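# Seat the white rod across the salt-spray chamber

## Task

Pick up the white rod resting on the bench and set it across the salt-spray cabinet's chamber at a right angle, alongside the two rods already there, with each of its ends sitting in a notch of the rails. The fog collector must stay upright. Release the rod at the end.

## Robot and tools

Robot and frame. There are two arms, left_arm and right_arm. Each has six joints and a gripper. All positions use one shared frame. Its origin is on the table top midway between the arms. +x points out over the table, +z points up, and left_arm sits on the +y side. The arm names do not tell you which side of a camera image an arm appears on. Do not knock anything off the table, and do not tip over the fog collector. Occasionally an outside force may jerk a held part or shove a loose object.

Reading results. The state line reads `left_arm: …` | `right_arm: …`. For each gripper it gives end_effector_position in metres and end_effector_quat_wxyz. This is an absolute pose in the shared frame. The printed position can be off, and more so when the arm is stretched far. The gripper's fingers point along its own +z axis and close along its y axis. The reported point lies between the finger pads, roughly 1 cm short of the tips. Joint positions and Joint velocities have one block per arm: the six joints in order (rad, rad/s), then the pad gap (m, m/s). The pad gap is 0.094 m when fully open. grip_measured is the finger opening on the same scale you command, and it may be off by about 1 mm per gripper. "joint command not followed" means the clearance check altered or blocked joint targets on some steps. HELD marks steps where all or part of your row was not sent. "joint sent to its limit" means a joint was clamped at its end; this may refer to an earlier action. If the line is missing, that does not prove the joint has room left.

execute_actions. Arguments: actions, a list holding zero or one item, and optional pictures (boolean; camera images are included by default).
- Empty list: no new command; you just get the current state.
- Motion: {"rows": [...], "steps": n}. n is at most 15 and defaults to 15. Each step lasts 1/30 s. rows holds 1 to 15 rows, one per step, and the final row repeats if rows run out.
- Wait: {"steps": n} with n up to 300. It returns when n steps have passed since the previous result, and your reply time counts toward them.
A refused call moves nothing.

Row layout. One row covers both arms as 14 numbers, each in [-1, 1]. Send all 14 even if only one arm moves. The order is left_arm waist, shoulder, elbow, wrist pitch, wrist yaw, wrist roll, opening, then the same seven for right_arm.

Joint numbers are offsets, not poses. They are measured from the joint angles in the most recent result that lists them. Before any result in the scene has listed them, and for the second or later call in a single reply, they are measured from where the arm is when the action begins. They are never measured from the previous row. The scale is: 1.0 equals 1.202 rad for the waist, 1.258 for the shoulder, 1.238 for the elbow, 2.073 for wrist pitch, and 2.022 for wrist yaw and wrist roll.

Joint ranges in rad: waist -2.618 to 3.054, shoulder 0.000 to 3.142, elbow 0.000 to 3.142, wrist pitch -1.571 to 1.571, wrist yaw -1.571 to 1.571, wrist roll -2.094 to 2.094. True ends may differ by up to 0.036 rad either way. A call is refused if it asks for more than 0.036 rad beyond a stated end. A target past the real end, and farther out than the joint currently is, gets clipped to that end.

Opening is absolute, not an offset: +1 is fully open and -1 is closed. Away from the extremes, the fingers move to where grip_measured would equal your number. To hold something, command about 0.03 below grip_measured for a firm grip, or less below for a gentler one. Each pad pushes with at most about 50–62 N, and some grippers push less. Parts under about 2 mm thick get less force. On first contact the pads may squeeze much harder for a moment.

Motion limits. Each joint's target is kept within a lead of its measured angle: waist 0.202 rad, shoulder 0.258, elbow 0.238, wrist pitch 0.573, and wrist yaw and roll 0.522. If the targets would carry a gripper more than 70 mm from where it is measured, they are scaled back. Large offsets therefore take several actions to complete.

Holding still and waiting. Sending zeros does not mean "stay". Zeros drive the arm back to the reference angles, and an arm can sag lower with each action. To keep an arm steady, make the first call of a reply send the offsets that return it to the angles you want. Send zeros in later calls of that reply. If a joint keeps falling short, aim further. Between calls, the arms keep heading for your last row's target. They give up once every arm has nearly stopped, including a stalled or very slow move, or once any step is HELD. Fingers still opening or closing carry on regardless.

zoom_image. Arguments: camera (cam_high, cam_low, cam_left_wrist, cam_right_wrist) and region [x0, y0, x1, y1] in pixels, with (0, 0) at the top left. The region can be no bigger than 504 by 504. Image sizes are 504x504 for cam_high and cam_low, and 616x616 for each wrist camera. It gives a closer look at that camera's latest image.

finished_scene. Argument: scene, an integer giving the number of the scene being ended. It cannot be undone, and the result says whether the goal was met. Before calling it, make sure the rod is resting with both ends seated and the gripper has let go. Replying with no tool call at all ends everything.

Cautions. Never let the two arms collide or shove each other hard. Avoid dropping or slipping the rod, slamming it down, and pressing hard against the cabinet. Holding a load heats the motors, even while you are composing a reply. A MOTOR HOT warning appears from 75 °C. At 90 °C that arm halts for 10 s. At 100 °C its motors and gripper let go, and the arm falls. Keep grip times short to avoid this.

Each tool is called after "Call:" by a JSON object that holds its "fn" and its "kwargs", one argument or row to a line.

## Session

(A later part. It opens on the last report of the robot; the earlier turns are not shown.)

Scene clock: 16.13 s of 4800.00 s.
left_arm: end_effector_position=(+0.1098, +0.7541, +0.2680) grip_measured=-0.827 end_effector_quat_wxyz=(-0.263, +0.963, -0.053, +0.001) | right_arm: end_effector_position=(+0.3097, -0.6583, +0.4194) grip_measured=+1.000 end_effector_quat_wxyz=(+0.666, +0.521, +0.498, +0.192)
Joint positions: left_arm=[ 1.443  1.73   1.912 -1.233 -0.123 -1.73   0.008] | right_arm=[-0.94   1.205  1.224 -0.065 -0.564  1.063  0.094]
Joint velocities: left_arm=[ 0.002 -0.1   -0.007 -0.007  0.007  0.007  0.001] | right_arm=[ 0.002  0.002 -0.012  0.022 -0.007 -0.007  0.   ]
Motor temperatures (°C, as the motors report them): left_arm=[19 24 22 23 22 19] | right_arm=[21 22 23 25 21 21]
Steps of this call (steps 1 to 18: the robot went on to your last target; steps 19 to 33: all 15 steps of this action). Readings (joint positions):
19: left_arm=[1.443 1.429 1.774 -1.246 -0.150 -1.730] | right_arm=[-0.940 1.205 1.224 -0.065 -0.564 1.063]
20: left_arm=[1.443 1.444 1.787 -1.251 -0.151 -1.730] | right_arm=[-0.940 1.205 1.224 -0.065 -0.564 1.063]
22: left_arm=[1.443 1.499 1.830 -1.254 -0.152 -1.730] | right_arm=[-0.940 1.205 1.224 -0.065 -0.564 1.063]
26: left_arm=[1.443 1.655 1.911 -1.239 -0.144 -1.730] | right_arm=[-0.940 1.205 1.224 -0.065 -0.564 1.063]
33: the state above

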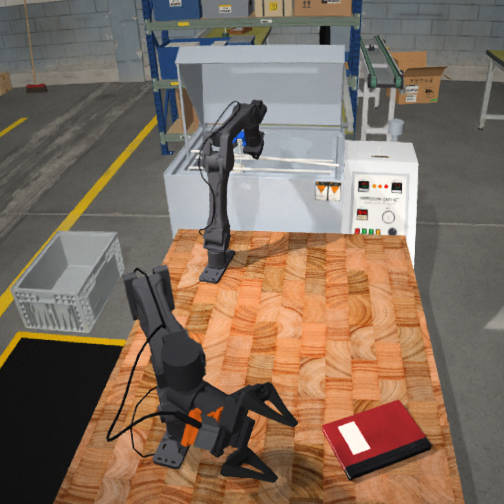

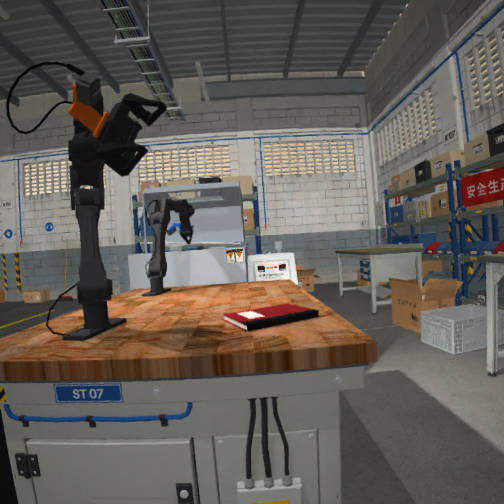

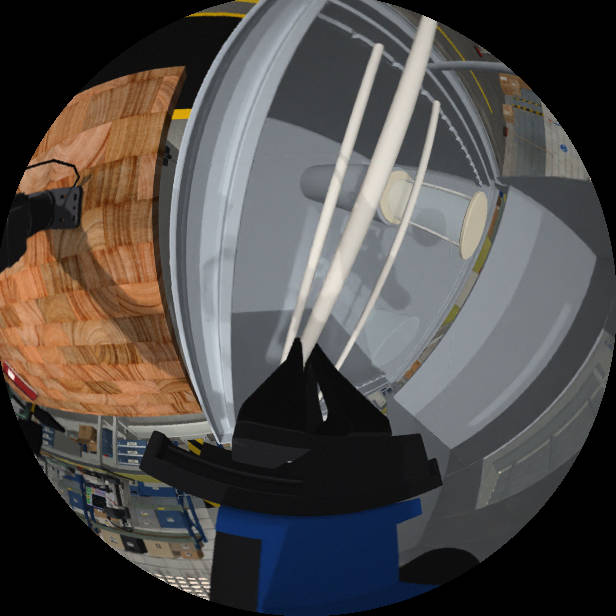

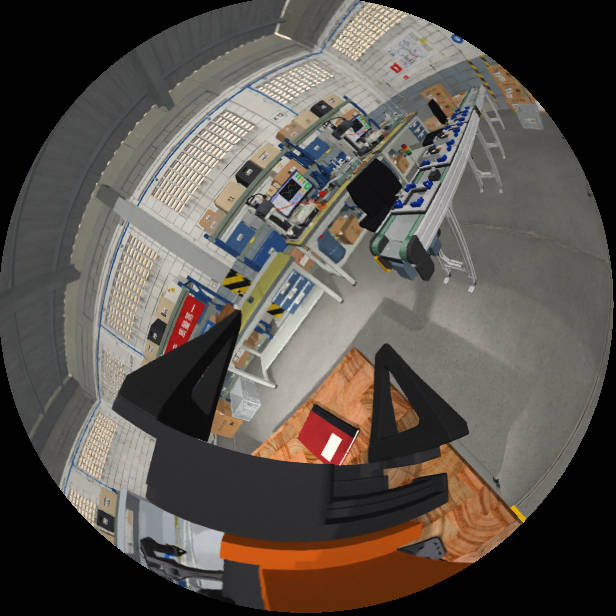

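Call:
{"fn": "execute_actions", "kwargs": {
  "actions": [
    {"rows":[[0.01,-0.03,-0.01,0,0,-0.07,-0.87,0,0,0,0,0,0,1]],"steps":15}
  ]
}}

Call:
{"fn": "zoom_image", "kwargs": {
  "camera": "cam_left_wrist",
  "region": [250,0,550,300]
}}

Call:
{"fn": "zoom_image", "kwargs": {
  "camera": "cam_high",
  "region": [170,120,350,190]
}}

Scene clock: 17.83 s of 4800.00 s.
left_arm: end_effector_position=(+0.1098, +0.7530, +0.2707) grip_measured=-0.827 end_effector_quat_wxyz=(-0.265, +0.964, +0.010, +0.020) | right_arm: end_effector_position=(+0.3097, -0.6583, +0.4194) grip_measured=+1.000 end_effector_quat_wxyz=(+0.666, +0.521, +0.498, +0.192)
Joint positions: left_arm=[ 1.443  1.724  1.912 -1.234 -0.121 -1.862  0.008] | right_arm=[-0.94   1.205  1.224 -0.065 -0.564  1.063  0.094]
Joint velocities: left_arm=[-0.002  0.002  0.012 -0.066  0.007 -0.095 -0.   ] | right_arm=[-0.002  0.012 -0.012 -0.007 -0.081 -0.022  0.   ]
Motor temperatures (°C, as the motors report them): left_arm=[19 24 22 23 22 19] | right_arm=[21 22 23 25 21 21]
Steps of this call (steps 1 to 15: the robot went on to your last target; steps 16 to 36: nothing new was sent; steps 37 to 51: all 15 steps of this action). Readings (joint positions):
37: left_arm=[1.443 1.724 1.912 -1.234 -0.121 -1.751] | right_arm=[-0.940 1.205 1.224 -0.065 -0.564 1.063]
38: left_arm=[1.443 1.724 1.912 -1.234 -0.121 -1.774] | right_arm=[-0.940 1.205 1.224 -0.065 -0.564 1.063]
40: left_arm=[1.443 1.724 1.912 -1.234 -0.121 -1.808] | right_arm=[-0.940 1.205 1.224 -0.065 -0.564 1.063]
44: left_arm=[1.443 1.724 1.912 -1.234 -0.121 -1.843] | right_arm=[-0.940 1.205 1.224 -0.065 -0.564 1.063]
51: the state above

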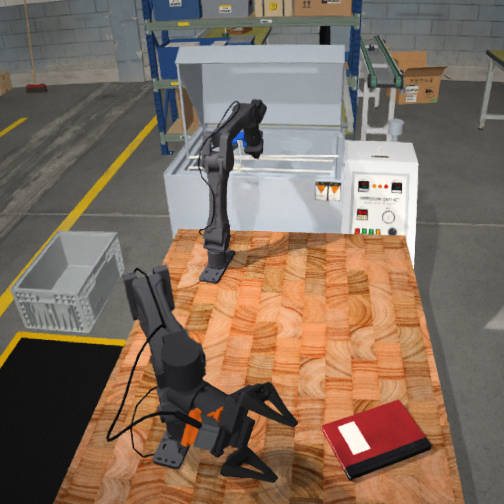

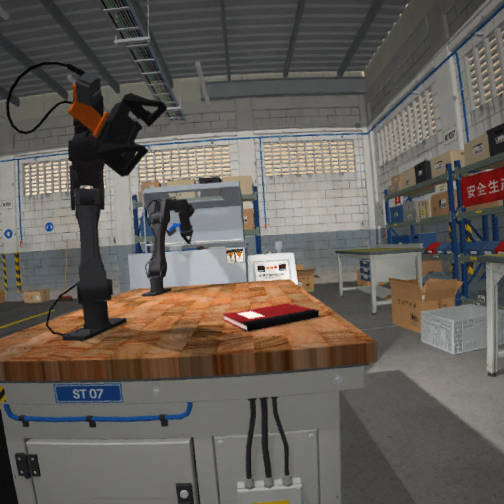

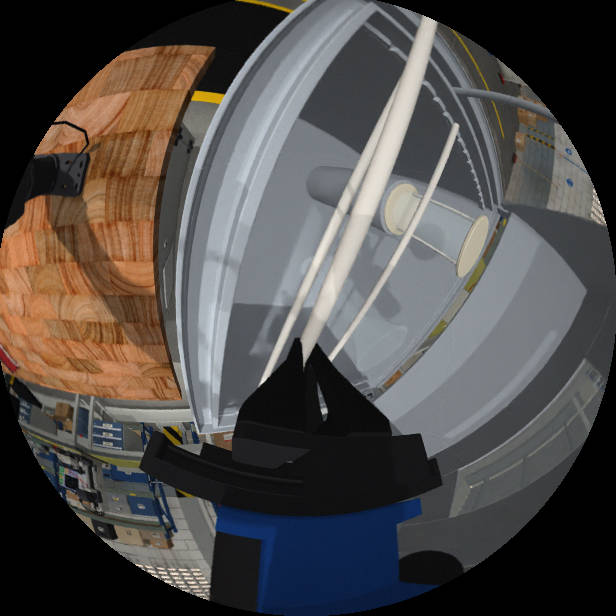

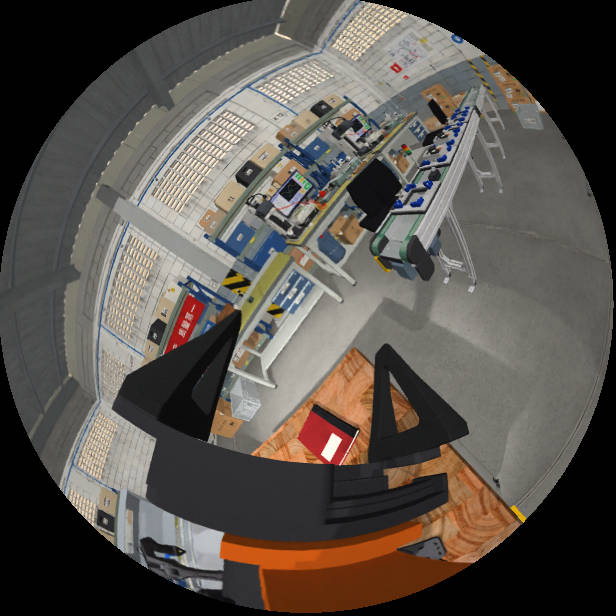

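Region (250, 0, 550, 300) of cam_left_wrist's 616x616 image, scaled by 1.680, with more detail than that image has.

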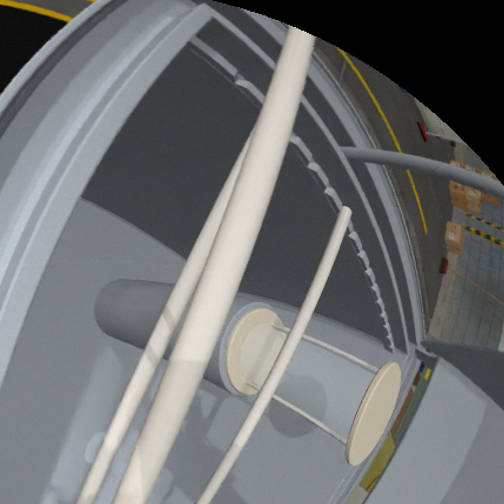

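Region (170, 120, 350, 190) of cam_high's 504x504 image, scaled by 2.800, with more detail than that image has.

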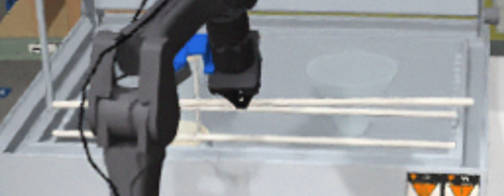

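Call:
{"fn": "execute_actions", "kwargs": {
  "actions": [
    {"rows":[[0.02,0.02,0,0.03,0,0.02,-0.87,0,0,0,0,0,0,1],[0.03,0.03,-0.01,0.06,0,0.03,-0.87,0,0,0,0,0,0,1],[0.04,0.04,-0.02,0.09,0,0.04,-0.87,0,0,0,0,0,0,1],[0.05,0.05,-0.04,0.11,0,0.05,-0.87,0,0,0,0,0,0,1],[0.05,0.065,-0.06,0.135,0,0.05,-0.87,0,0,0,0,0,0,1]],"steps":15}
  ]
}}

Call:
{"fn": "zoom_image", "kwargs": {
  "camera": "cam_high",
  "region": [170,120,350,190]
}}

Scene clock: 23.93 s of 4800.00 s.
left_arm: end_effector_position=(+0.1012, +0.8129, +0.2373) grip_measured=-0.827 end_effector_quat_wxyz=(-0.305, +0.952, -0.001, +0.014) | right_arm: end_effector_position=(+0.3097, -0.6583, +0.4194) grip_measured=+1.000 end_effector_quat_wxyz=(+0.666, +0.521, +0.498, +0.192)
Joint positions: left_arm=[ 1.501  1.819  1.84  -0.981 -0.115 -1.776  0.008] | right_arm=[-0.94   1.205  1.224 -0.065 -0.564  1.063  0.094]
Joint velocities: left_arm=[-0.007 -0.002  0.002  0.183 -0.007  0.007 -0.   ] | right_arm=[-0.007 -0.007 -0.017 -0.007 -0.051  0.022  0.   ]
Motor temperatures (°C, as the motors report them): left_arm=[19 25 22 23 22 19] | right_arm=[21 22 24 26 21 21]
Steps of this call (steps 1 to 15: the robot went on to your last target; steps 16 to 90: nothing new was sent; then 2.60 s passed at rest; steps 91 to 105: all 15 steps of this action). Readings (joint positions):
91: left_arm=[1.444 1.724 1.912 -1.229 -0.120 -1.861] | right_arm=[-0.940 1.205 1.224 -0.065 -0.564 1.063]
92: left_arm=[1.449 1.727 1.912 -1.215 -0.118 -1.852] | right_arm=[-0.940 1.205 1.224 -0.065 -0.564 1.063]
94: left_arm=[1.465 1.739 1.908 -1.155 -0.116 -1.828] | right_arm=[-0.940 1.205 1.224 -0.065 -0.564 1.063]
98: left_arm=[1.499 1.784 1.865 -1.030 -0.116 -1.794] | right_arm=[-0.940 1.205 1.224 -0.065 -0.564 1.063]
105: the state above

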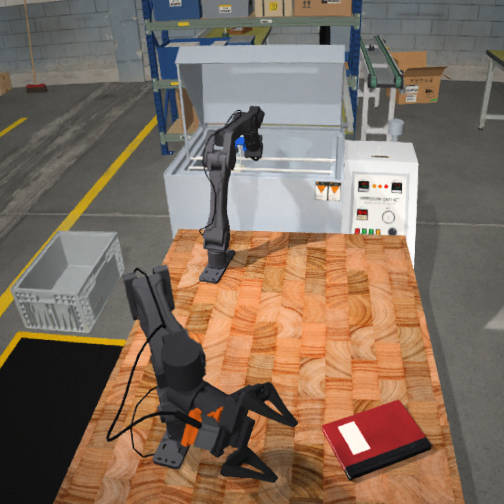

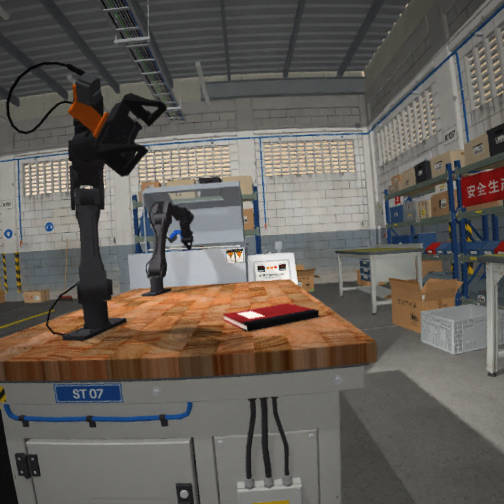

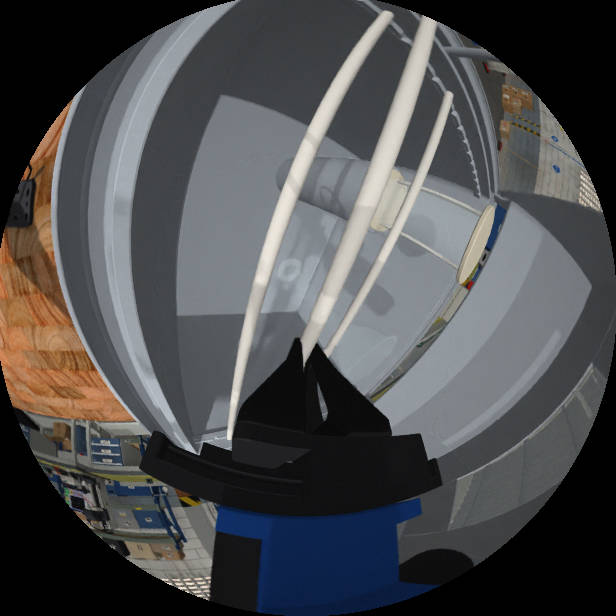

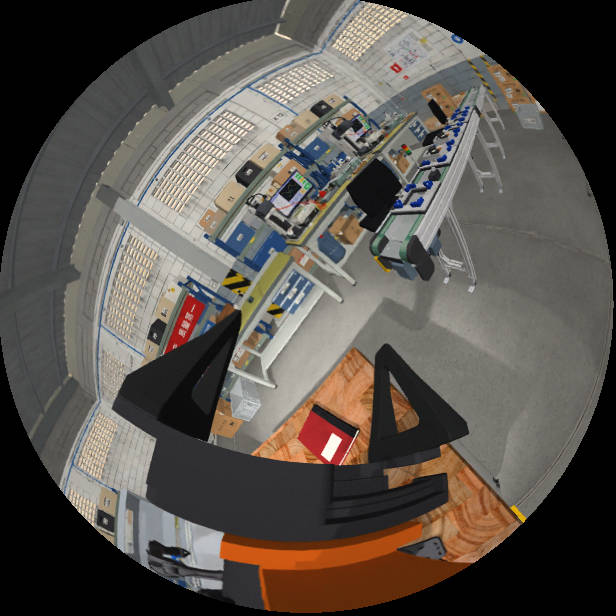

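Region (170, 120, 350, 190) of cam_high's 504x504 image, scaled by 2.800, with more detail than that image has.

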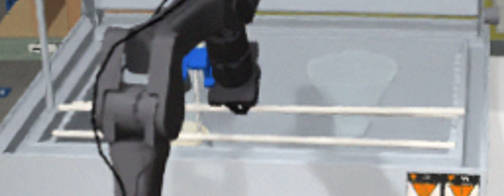

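Call:
{"fn": "execute_actions", "kwargs": {
  "actions": [
    {"rows":[[0.018,-0.015,-0.045,0.02,0,0.025,-0.87,0,0,0,0,0,0,1]],"steps":15}
  ]
}}

Call:
{"fn": "zoom_image", "kwargs": {
  "camera": "cam_high",
  "region": [175,140,345,190]
}}

Scene clock: 25.03 s of 4800.00 s.
left_arm: end_effector_position=(+0.0966, +0.8151, +0.2279) grip_measured=-0.827 end_effector_quat_wxyz=(-0.304, +0.952, -0.011, +0.011) | right_arm: end_effector_position=(+0.3097, -0.6583, +0.4194) grip_measured=+1.000 end_effector_quat_wxyz=(+0.666, +0.521, +0.498, +0.192)
Joint positions: left_arm=[ 1.515  1.814  1.797 -0.943 -0.107 -1.744  0.008] | right_arm=[-0.94   1.205  1.224 -0.065 -0.564  1.063  0.094]
Joint velocities: left_arm=[-0.012  0.002 -0.002  0.037 -0.037 -0.007 -0.   ] | right_arm=[ 0.012  0.002 -0.002  0.022 -0.022  0.007  0.   ]
Motor temperatures (°C, as the motors report them): left_arm=[19 25 22 23 22 19] | right_arm=[21 22 24 26 21 21]
Steps of this call (steps 1 to 18: the robot went on to your last target; steps 19 to 33: all 15 steps of this action). Readings (joint positions):
19: left_arm=[1.502 1.817 1.833 -0.957 -0.115 -1.767] | right_arm=[-0.940 1.205 1.224 -0.065 -0.564 1.063]
20: left_arm=[1.504 1.815 1.824 -0.951 -0.114 -1.761] | right_arm=[-0.940 1.205 1.224 -0.065 -0.564 1.063]
22: left_arm=[1.509 1.814 1.808 -0.949 -0.113 -1.753] | right_arm=[-0.940 1.205 1.224 -0.065 -0.564 1.063]
26: left_arm=[1.515 1.814 1.797 -0.948 -0.108 -1.749] | right_arm=[-0.940 1.205 1.224 -0.065 -0.564 1.063]
33: the state above

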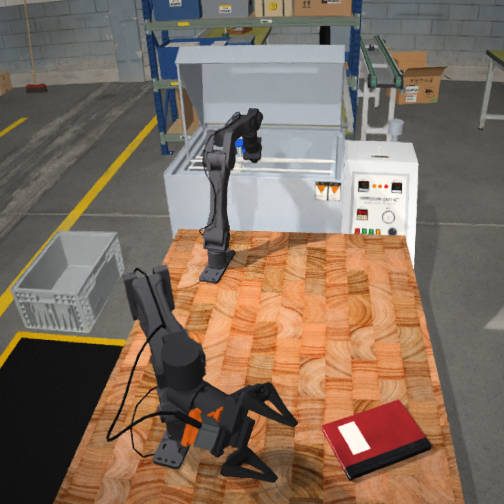

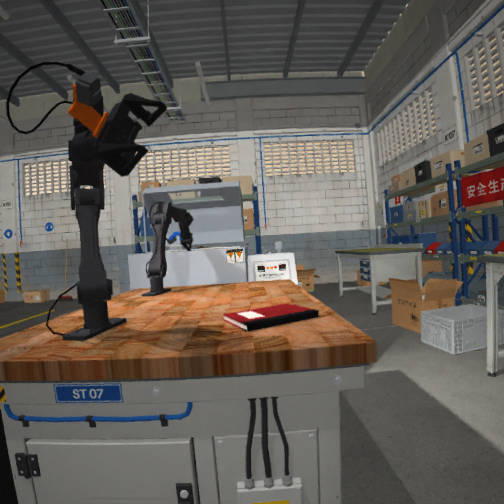

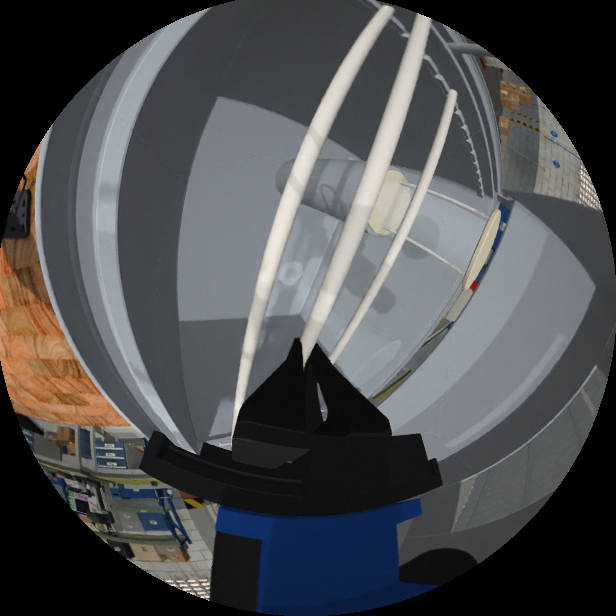

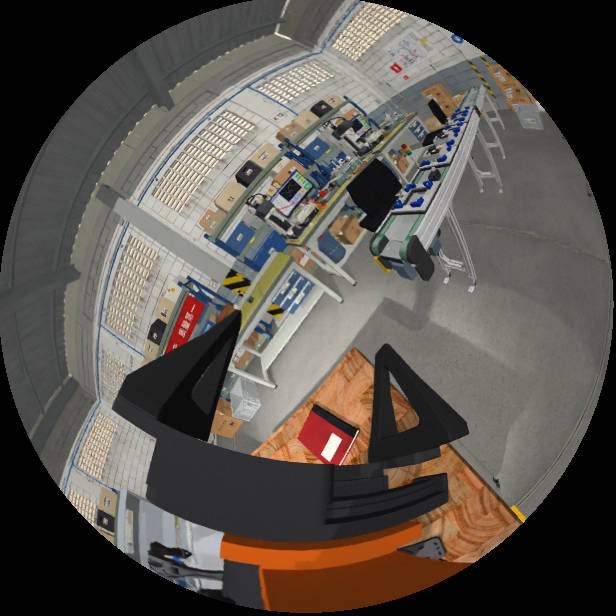

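Region (175, 140, 345, 190) of cam_high's 504x504 image, scaled by 2.965, with more detail than that image has; it fills the top 148 rows of this view, and the rest is white.

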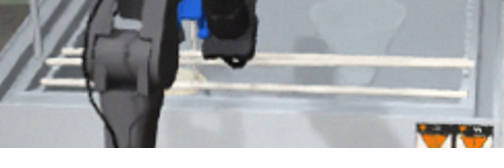

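Call:
{"fn": "execute_actions", "kwargs": {
  "actions": [
    {"rows":[[0.014,-0.015,-0.035,0.015,0,0.035,-0.87,0,0,0,0,0,0,1]],"steps":15}
  ]
}}

Call:
{"fn": "zoom_image", "kwargs": {
  "camera": "cam_high",
  "region": [175,140,345,190]
}}

Scene clock: 26.03 s of 4800.00 s.
left_arm: end_effector_position=(+0.0958, +0.8189, +0.2243) grip_measured=-0.827 end_effector_quat_wxyz=(-0.310, +0.950, -0.028, +0.010) | right_arm: end_effector_position=(+0.3097, -0.6583, +0.4194) grip_measured=+1.000 end_effector_quat_wxyz=(+0.666, +0.521, +0.498, +0.192)
Joint positions: left_arm=[ 1.523  1.812  1.772 -0.905 -0.094 -1.704  0.008] | right_arm=[-0.94   1.205  1.224 -0.065 -0.564  1.063  0.094]
Joint velocities: left_arm=[ 0.007 -0.012  0.012  0.066 -0.066 -0.051  0.001] | right_arm=[-0.007  0.002 -0.022 -0.051 -0.081  0.022  0.   ]
Motor temperatures (°C, as the motors report them): left_arm=[19 25 22 23 22 19] | right_arm=[21 22 24 26 21 21]
Steps of this call (steps 1 to 15: the robot went on to your last target; steps 16 to 30: all 15 steps of this action). Readings (joint positions):
16: left_arm=[1.515 1.814 1.793 -0.936 -0.105 -1.736] | right_arm=[-0.940 1.205 1.224 -0.065 -0.564 1.063]
17: left_arm=[1.516 1.812 1.787 -0.928 -0.103 -1.729] | right_arm=[-0.940 1.205 1.224 -0.065 -0.564 1.063]
19: left_arm=[1.520 1.812 1.777 -0.919 -0.099 -1.719] | right_arm=[-0.940 1.205 1.224 -0.065 -0.564 1.063]
23: left_arm=[1.523 1.812 1.772 -0.911 -0.094 -1.710] | right_arm=[-0.940 1.205 1.224 -0.065 -0.564 1.063]
30: the state above

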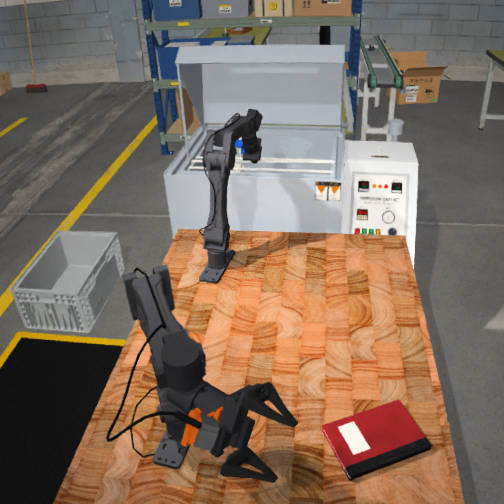

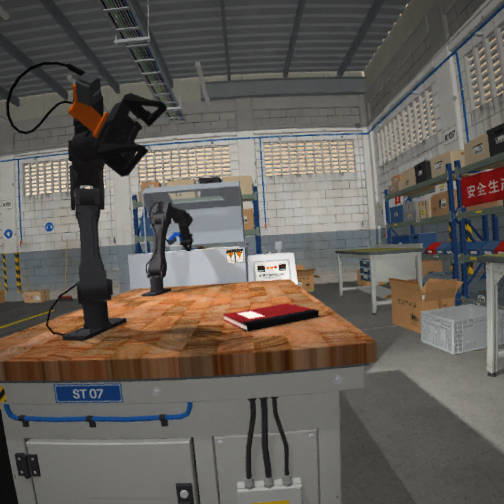

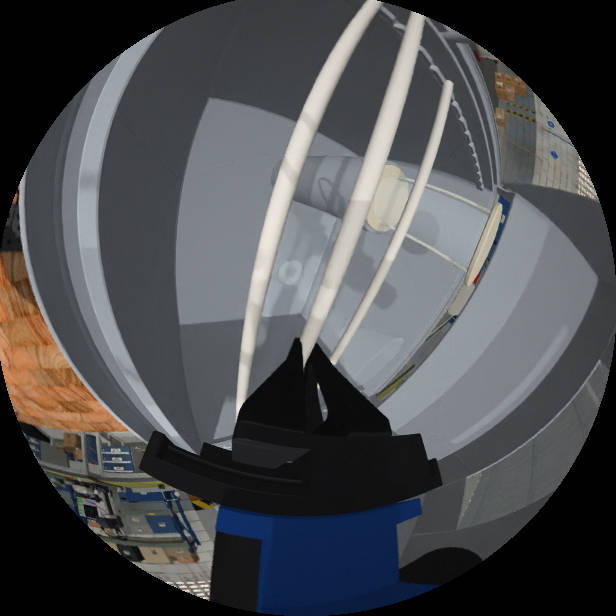

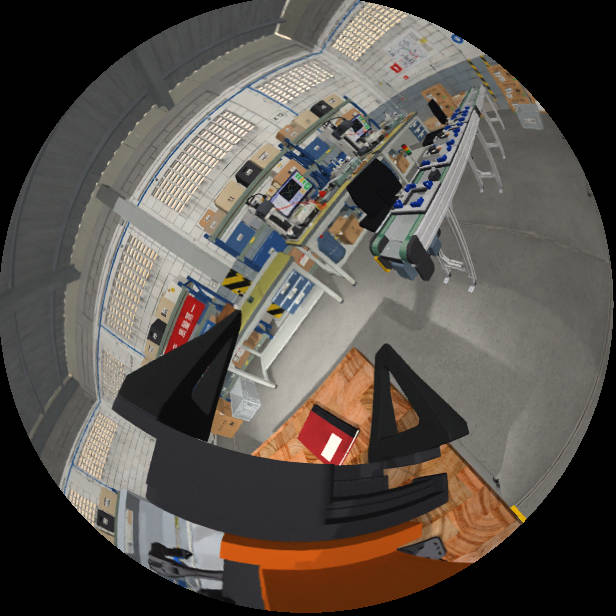

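Region (175, 140, 345, 190) of cam_high's 504x504 image, scaled by 2.965, with more detail than that image has; it fills the top 148 rows of this view, and the rest is white.

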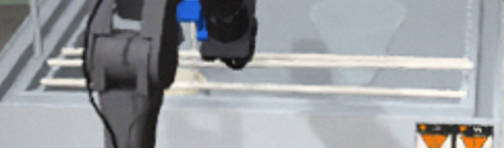

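Call:
{"fn": "execute_actions", "kwargs": {
  "actions": [
    {"rows":[[0.022,-0.015,0.01,0,-0.008,0.01,-0.87,0,0,0,0,0,0,1]],"steps":15}
  ]
}}

Call:
{"fn": "zoom_image", "kwargs": {
  "camera": "cam_high",
  "region": [295,145,345,180]
}}

Call:
{"fn": "zoom_image", "kwargs": {
  "camera": "cam_high",
  "region": [175,145,225,180]
}}

Scene clock: 27.17 s of 4800.00 s.
left_arm: end_effector_position=(+0.0863, +0.8210, +0.2246) grip_measured=-0.827 end_effector_quat_wxyz=(-0.312, +0.950, -0.022, +0.005) | right_arm: end_effector_position=(+0.3097, -0.6583, +0.4194) grip_measured=+1.000 end_effector_quat_wxyz=(+0.666, +0.521, +0.498, +0.192)
Joint positions: left_arm=[ 1.542  1.812  1.772 -0.903 -0.097 -1.696  0.008] | right_arm=[-0.94   1.205  1.224 -0.065 -0.564  1.063  0.094]
Joint velocities: left_arm=[-0.007 -0.022  0.012  0.007 -0.051  0.007  0.   ] | right_arm=[-0.002 -0.007  0.002 -0.007  0.022  0.066  0.   ]
Motor temperatures (°C, as the motors report them): left_arm=[19 25 22 23 22 19] | right_arm=[21 22 24 26 21 21]
Steps of this call (steps 1 to 15: the robot went on to your last target; steps 16 to 19: nothing new was sent; steps 20 to 34: all 15 steps of this action). Readings (joint positions):
20: left_arm=[1.525 1.812 1.772 -0.904 -0.092 -1.703] | right_arm=[-0.940 1.205 1.224 -0.065 -0.564 1.063]
21: left_arm=[1.527 1.812 1.772 -0.903 -0.090 -1.703] | right_arm=[-0.940 1.205 1.224 -0.065 -0.564 1.063]
23: left_arm=[1.534 1.812 1.772 -0.903 -0.090 -1.703] | right_arm=[-0.940 1.205 1.224 -0.065 -0.564 1.063]
27: left_arm=[1.542 1.812 1.772 -0.903 -0.095 -1.699] | right_arm=[-0.940 1.205 1.224 -0.065 -0.564 1.063]
34: the state above

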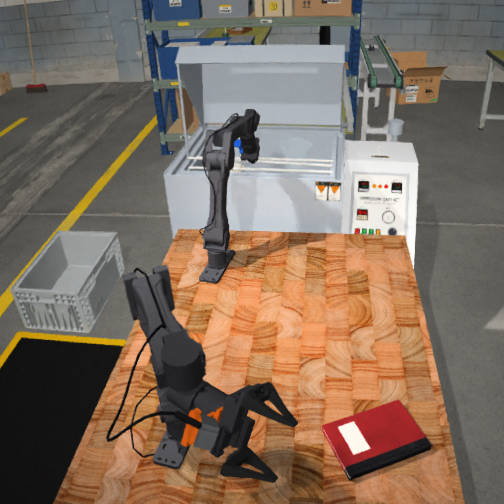

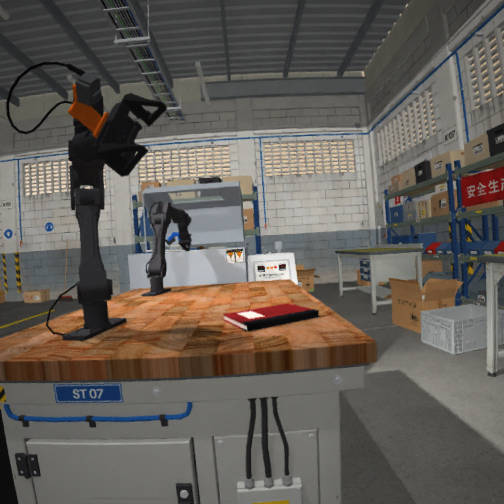

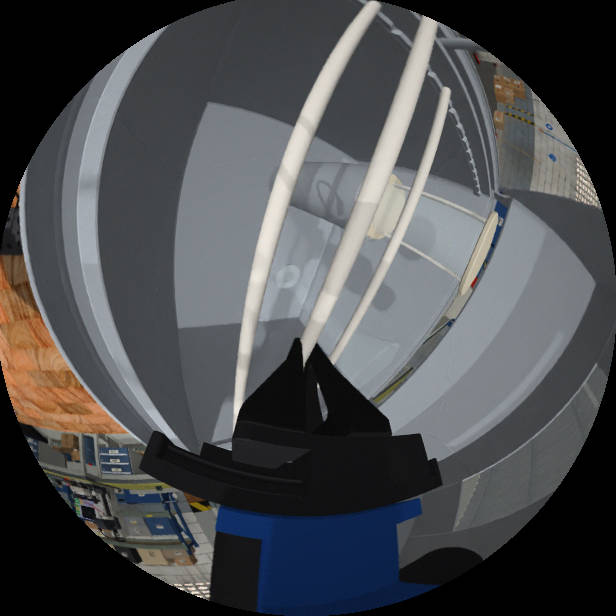

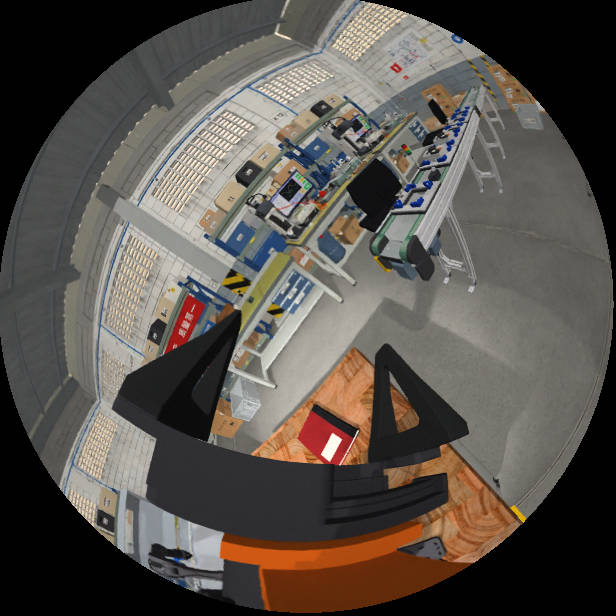

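Region (295, 145, 345, 180) of cam_high's 504x504 image, scaled by 10.080, with more detail than that image has; it fills the top 353 rows of this view, and the rest is white.

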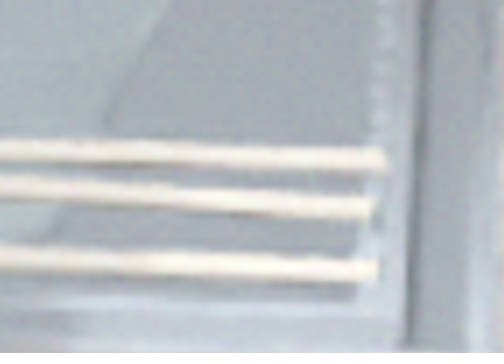

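Region (175, 145, 225, 180) of cam_high's 504x504 image, scaled by 10.080, with more detail than that image has; it fills the top 353 rows of this view, and the rest is white.

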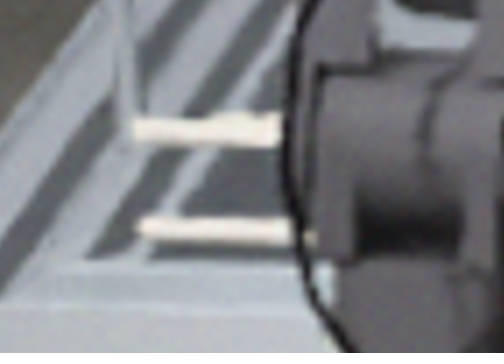

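Right end dropped; shift back about 5 mm and lower slightly.

Call:
{"fn": "execute_actions", "kwargs": {
  "actions": [
    {"rows":[[-0.016,-0.012,0,0,0,0,-0.87,0,0,0,0,0,0,1],[-0.016,-0.012,0,0,0,0,-0.87,0,0,0,0,0,0,1],[-0.016,-0.012,0,0,0,0,-0.87,0,0,0,0,0,0,1],[-0.016,-0.012,0,0,0,0,-0.87,0,0,0,0,0,0,1],[-0.016,-0.012,0,0,0,0,-0.87,0,0,0,0,0,0,1],[-0.016,-0.012,0,0,0,0,-0.87,0,0,0,0,0,0,1],[-0.016,-0.012,0,0,0,0,-0.87,0,0,0,0,0,0,1],[-0.016,-0.015,-0.04,0,0,0,-0.87,0,0,0,0,0,0,1]],"steps":15}
  ]
}}

Call:
{"fn": "zoom_image", "kwargs": {
  "camera": "cam_high",
  "region": [295,145,345,180]
}}

Call:
{"fn": "zoom_image", "kwargs": {
  "camera": "cam_high",
  "region": [175,145,225,180]
}}

Scene clock: 28.83 s of 4800.00 s.
left_arm: end_effector_position=(+0.0905, +0.8152, +0.2122) grip_measured=-0.827 end_effector_quat_wxyz=(-0.298, +0.954, -0.027, +0.006) | right_arm: end_effector_position=(+0.3097, -0.6583, +0.4194) grip_measured=+1.000 end_effector_quat_wxyz=(+0.666, +0.521, +0.498, +0.192)
Joint positions: left_arm=[ 1.532  1.809  1.735 -0.898 -0.094 -1.698  0.008] | right_arm=[-0.94   1.205  1.224 -0.065 -0.564  1.063  0.094]
Joint velocities: left_arm=[-0.002 -0.002  0.007 -0.022 -0.037 -0.037 -0.   ] | right_arm=[ 0.017 -0.002 -0.007 -0.051  0.007 -0.051  0.   ]
Motor temperatures (°C, as the motors report them): left_arm=[19 26 22 24 22 19] | right_arm=[21 22 24 26 21 21]
Steps of this call (steps 1 to 15: the robot went on to your last target; steps 16 to 35: nothing new was sent; steps 36 to 50: all 15 steps of this action). Readings (joint positions):
36: left_arm=[1.541 1.812 1.772 -0.903 -0.099 -1.695] | right_arm=[-0.940 1.205 1.224 -0.065 -0.564 1.063]
37: left_arm=[1.540 1.812 1.772 -0.903 -0.099 -1.695] | right_arm=[-0.940 1.205 1.224 -0.065 -0.564 1.063]
39: left_arm=[1.536 1.812 1.772 -0.903 -0.099 -1.695] | right_arm=[-0.940 1.205 1.224 -0.065 -0.564 1.063]
43: left_arm=[1.532 1.811 1.767 -0.900 -0.098 -1.695] | right_arm=[-0.940 1.205 1.224 -0.065 -0.564 1.063]
50: the state above

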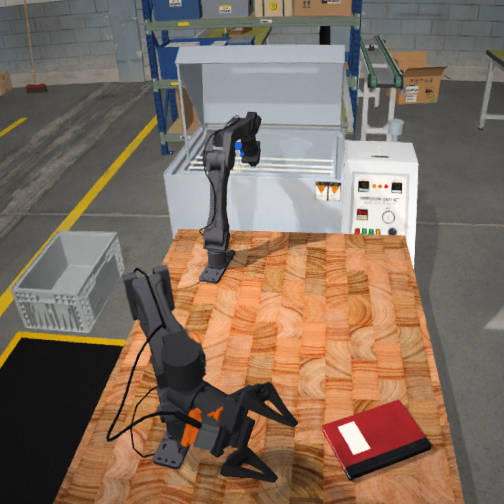

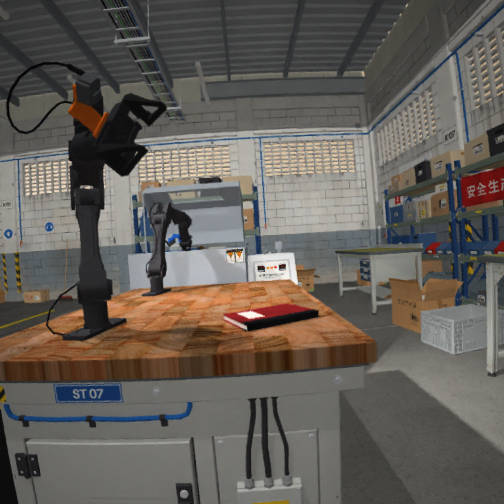

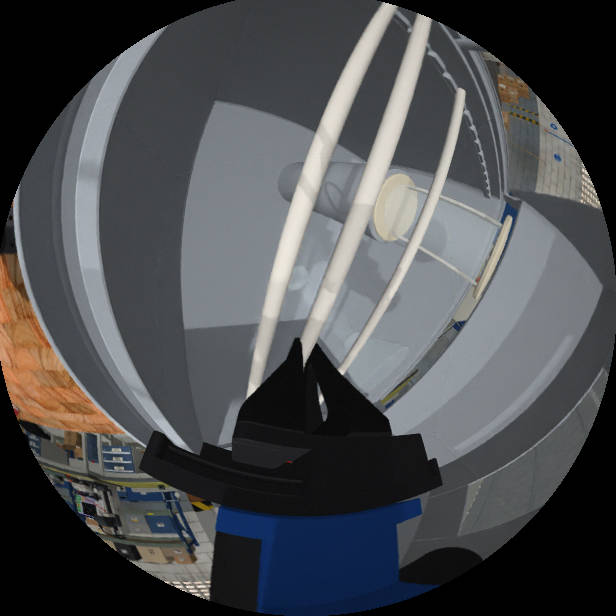

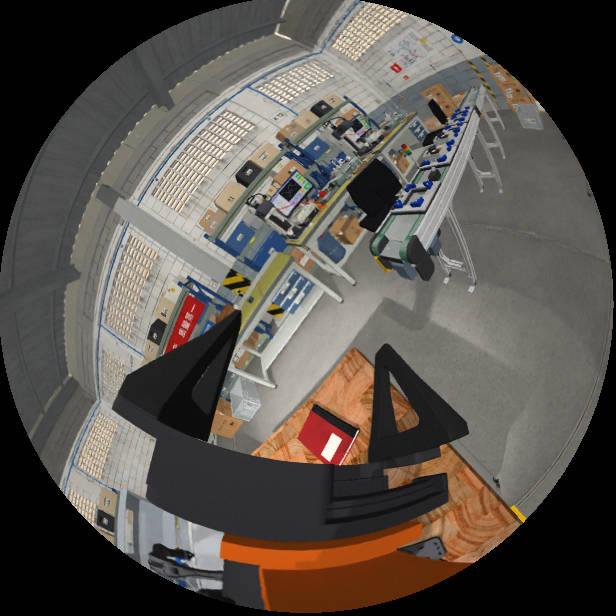

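Region (295, 145, 345, 180) of cam_high's 504x504 image, scaled by 10.080, with more detail than that image has; it fills the top 353 rows of this view, and the rest is white.

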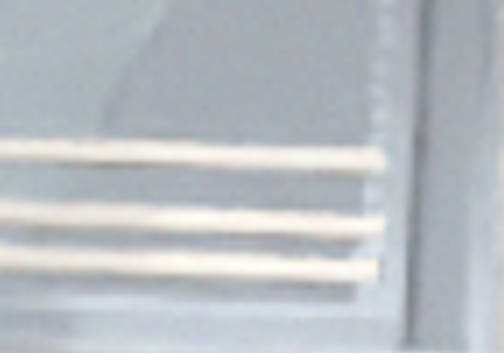

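Region (175, 145, 225, 180) of cam_high's 504x504 image, scaled by 10.080, with more detail than that image has; it fills the top 353 rows of this view, and the rest is white.

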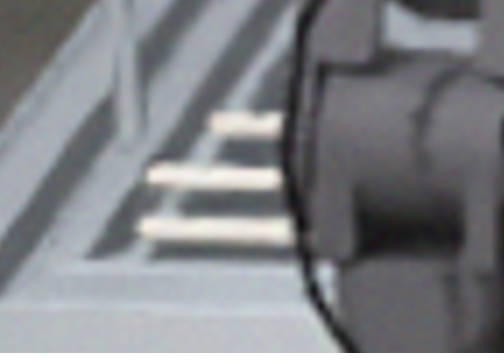

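Both appear in; lower more.

Call:
{"fn": "execute_actions", "kwargs": {
  "actions": [
    {"rows":[[-0.004,-0.015,-0.04,0.012,0,0,-0.87,0,0,0,0,0,0,1]],"steps":15}
  ]
}}

Call:
{"fn": "zoom_image", "kwargs": {
  "camera": "cam_high",
  "region": [295,145,345,180]
}}

Call:
{"fn": "zoom_image", "kwargs": {
  "camera": "cam_high",
  "region": [175,145,225,180]
}}

Scene clock: 29.97 s of 4800.00 s.
left_arm: end_effector_position=(+0.0907, +0.8143, +0.2047) grip_measured=-0.827 end_effector_quat_wxyz=(-0.295, +0.955, -0.025, +0.007) | right_arm: end_effector_position=(+0.3097, -0.6583, +0.4194) grip_measured=+1.000 end_effector_quat_wxyz=(+0.666, +0.521, +0.498, +0.192)
Joint positions: left_arm=[ 1.532  1.806  1.704 -0.875 -0.092 -1.705  0.008] | right_arm=[-0.94   1.205  1.224 -0.065 -0.564  1.063  0.094]
Joint velocities: left_arm=[-0.002 -0.002 -0.002 -0.007  0.037 -0.022 -0.001] | right_arm=[-0.012  0.012  0.007 -0.022 -0.037  0.037  0.   ]
Motor temperatures (°C, as the motors report them): left_arm=[19 26 22 24 22 19] | right_arm=[21 22 24 26 21 21]
Steps of this call (steps 1 to 15: the robot went on to your last target; steps 16 to 19: nothing new was sent; steps 20 to 34: all 15 steps of this action). Readings (joint positions):
20: left_arm=[1.532 1.808 1.729 -0.892 -0.094 -1.698] | right_arm=[-0.940 1.205 1.224 -0.065 -0.564 1.063]
21: left_arm=[1.532 1.806 1.721 -0.886 -0.093 -1.699] | right_arm=[-0.940 1.205 1.224 -0.065 -0.564 1.063]
23: left_arm=[1.532 1.806 1.709 -0.881 -0.092 -1.703] | right_arm=[-0.940 1.205 1.224 -0.065 -0.564 1.063]
27: left_arm=[1.532 1.806 1.704 -0.876 -0.092 -1.704] | right_arm=[-0.940 1.205 1.224 -0.065 -0.564 1.063]
34: the state above

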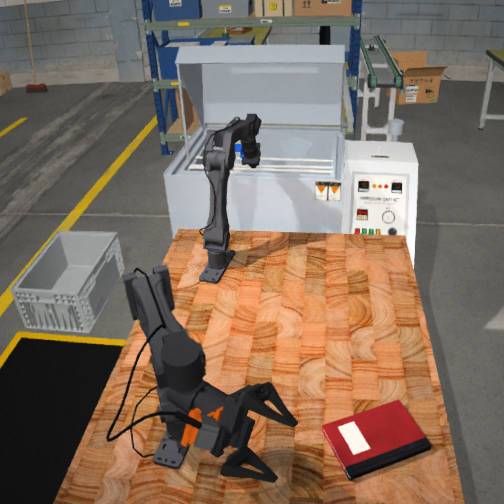

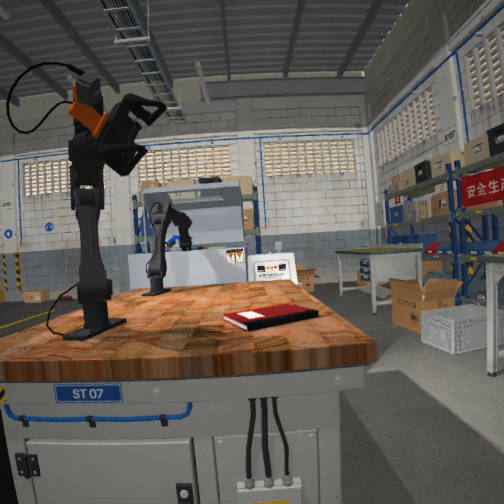

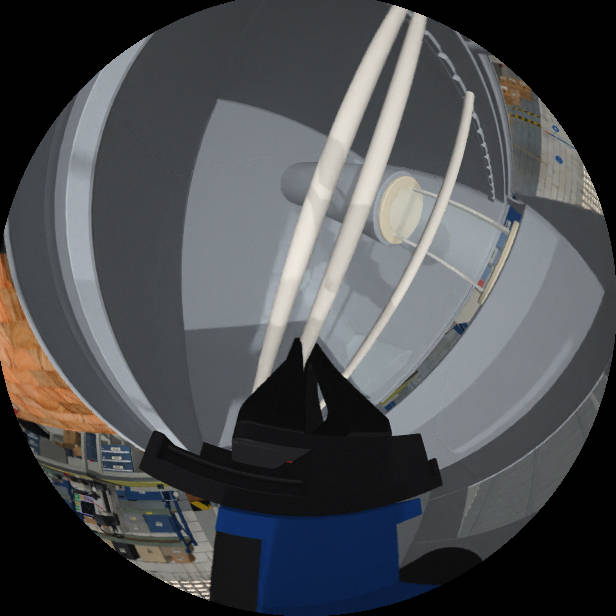

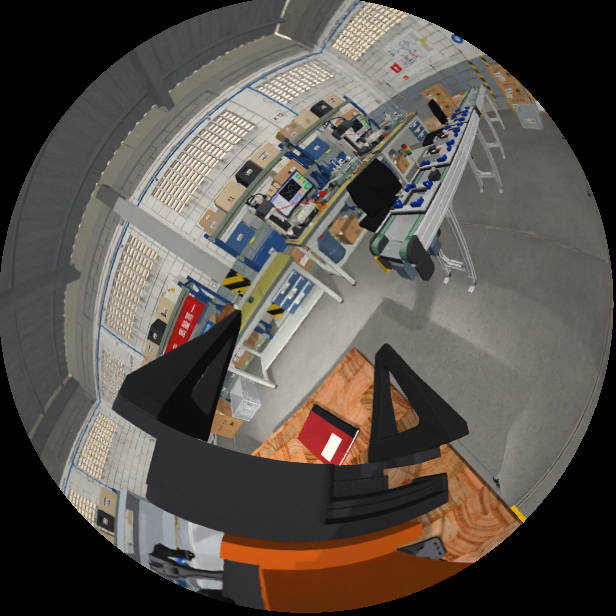

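Region (295, 145, 345, 180) of cam_high's 504x504 image, scaled by 10.080, with more detail than that image has; it fills the top 353 rows of this view, and the rest is white.

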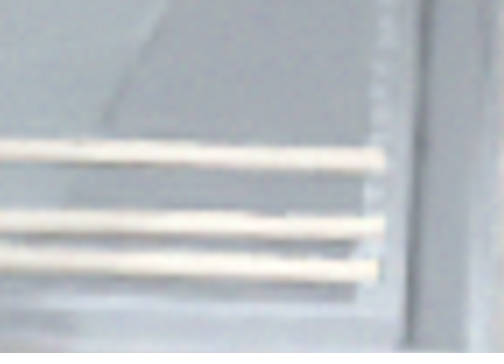

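Region (175, 145, 225, 180) of cam_high's 504x504 image, scaled by 10.080, with more detail than that image has; it fills the top 353 rows of this view, and the rest is white.

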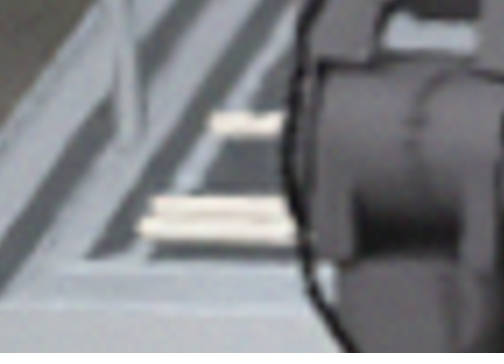

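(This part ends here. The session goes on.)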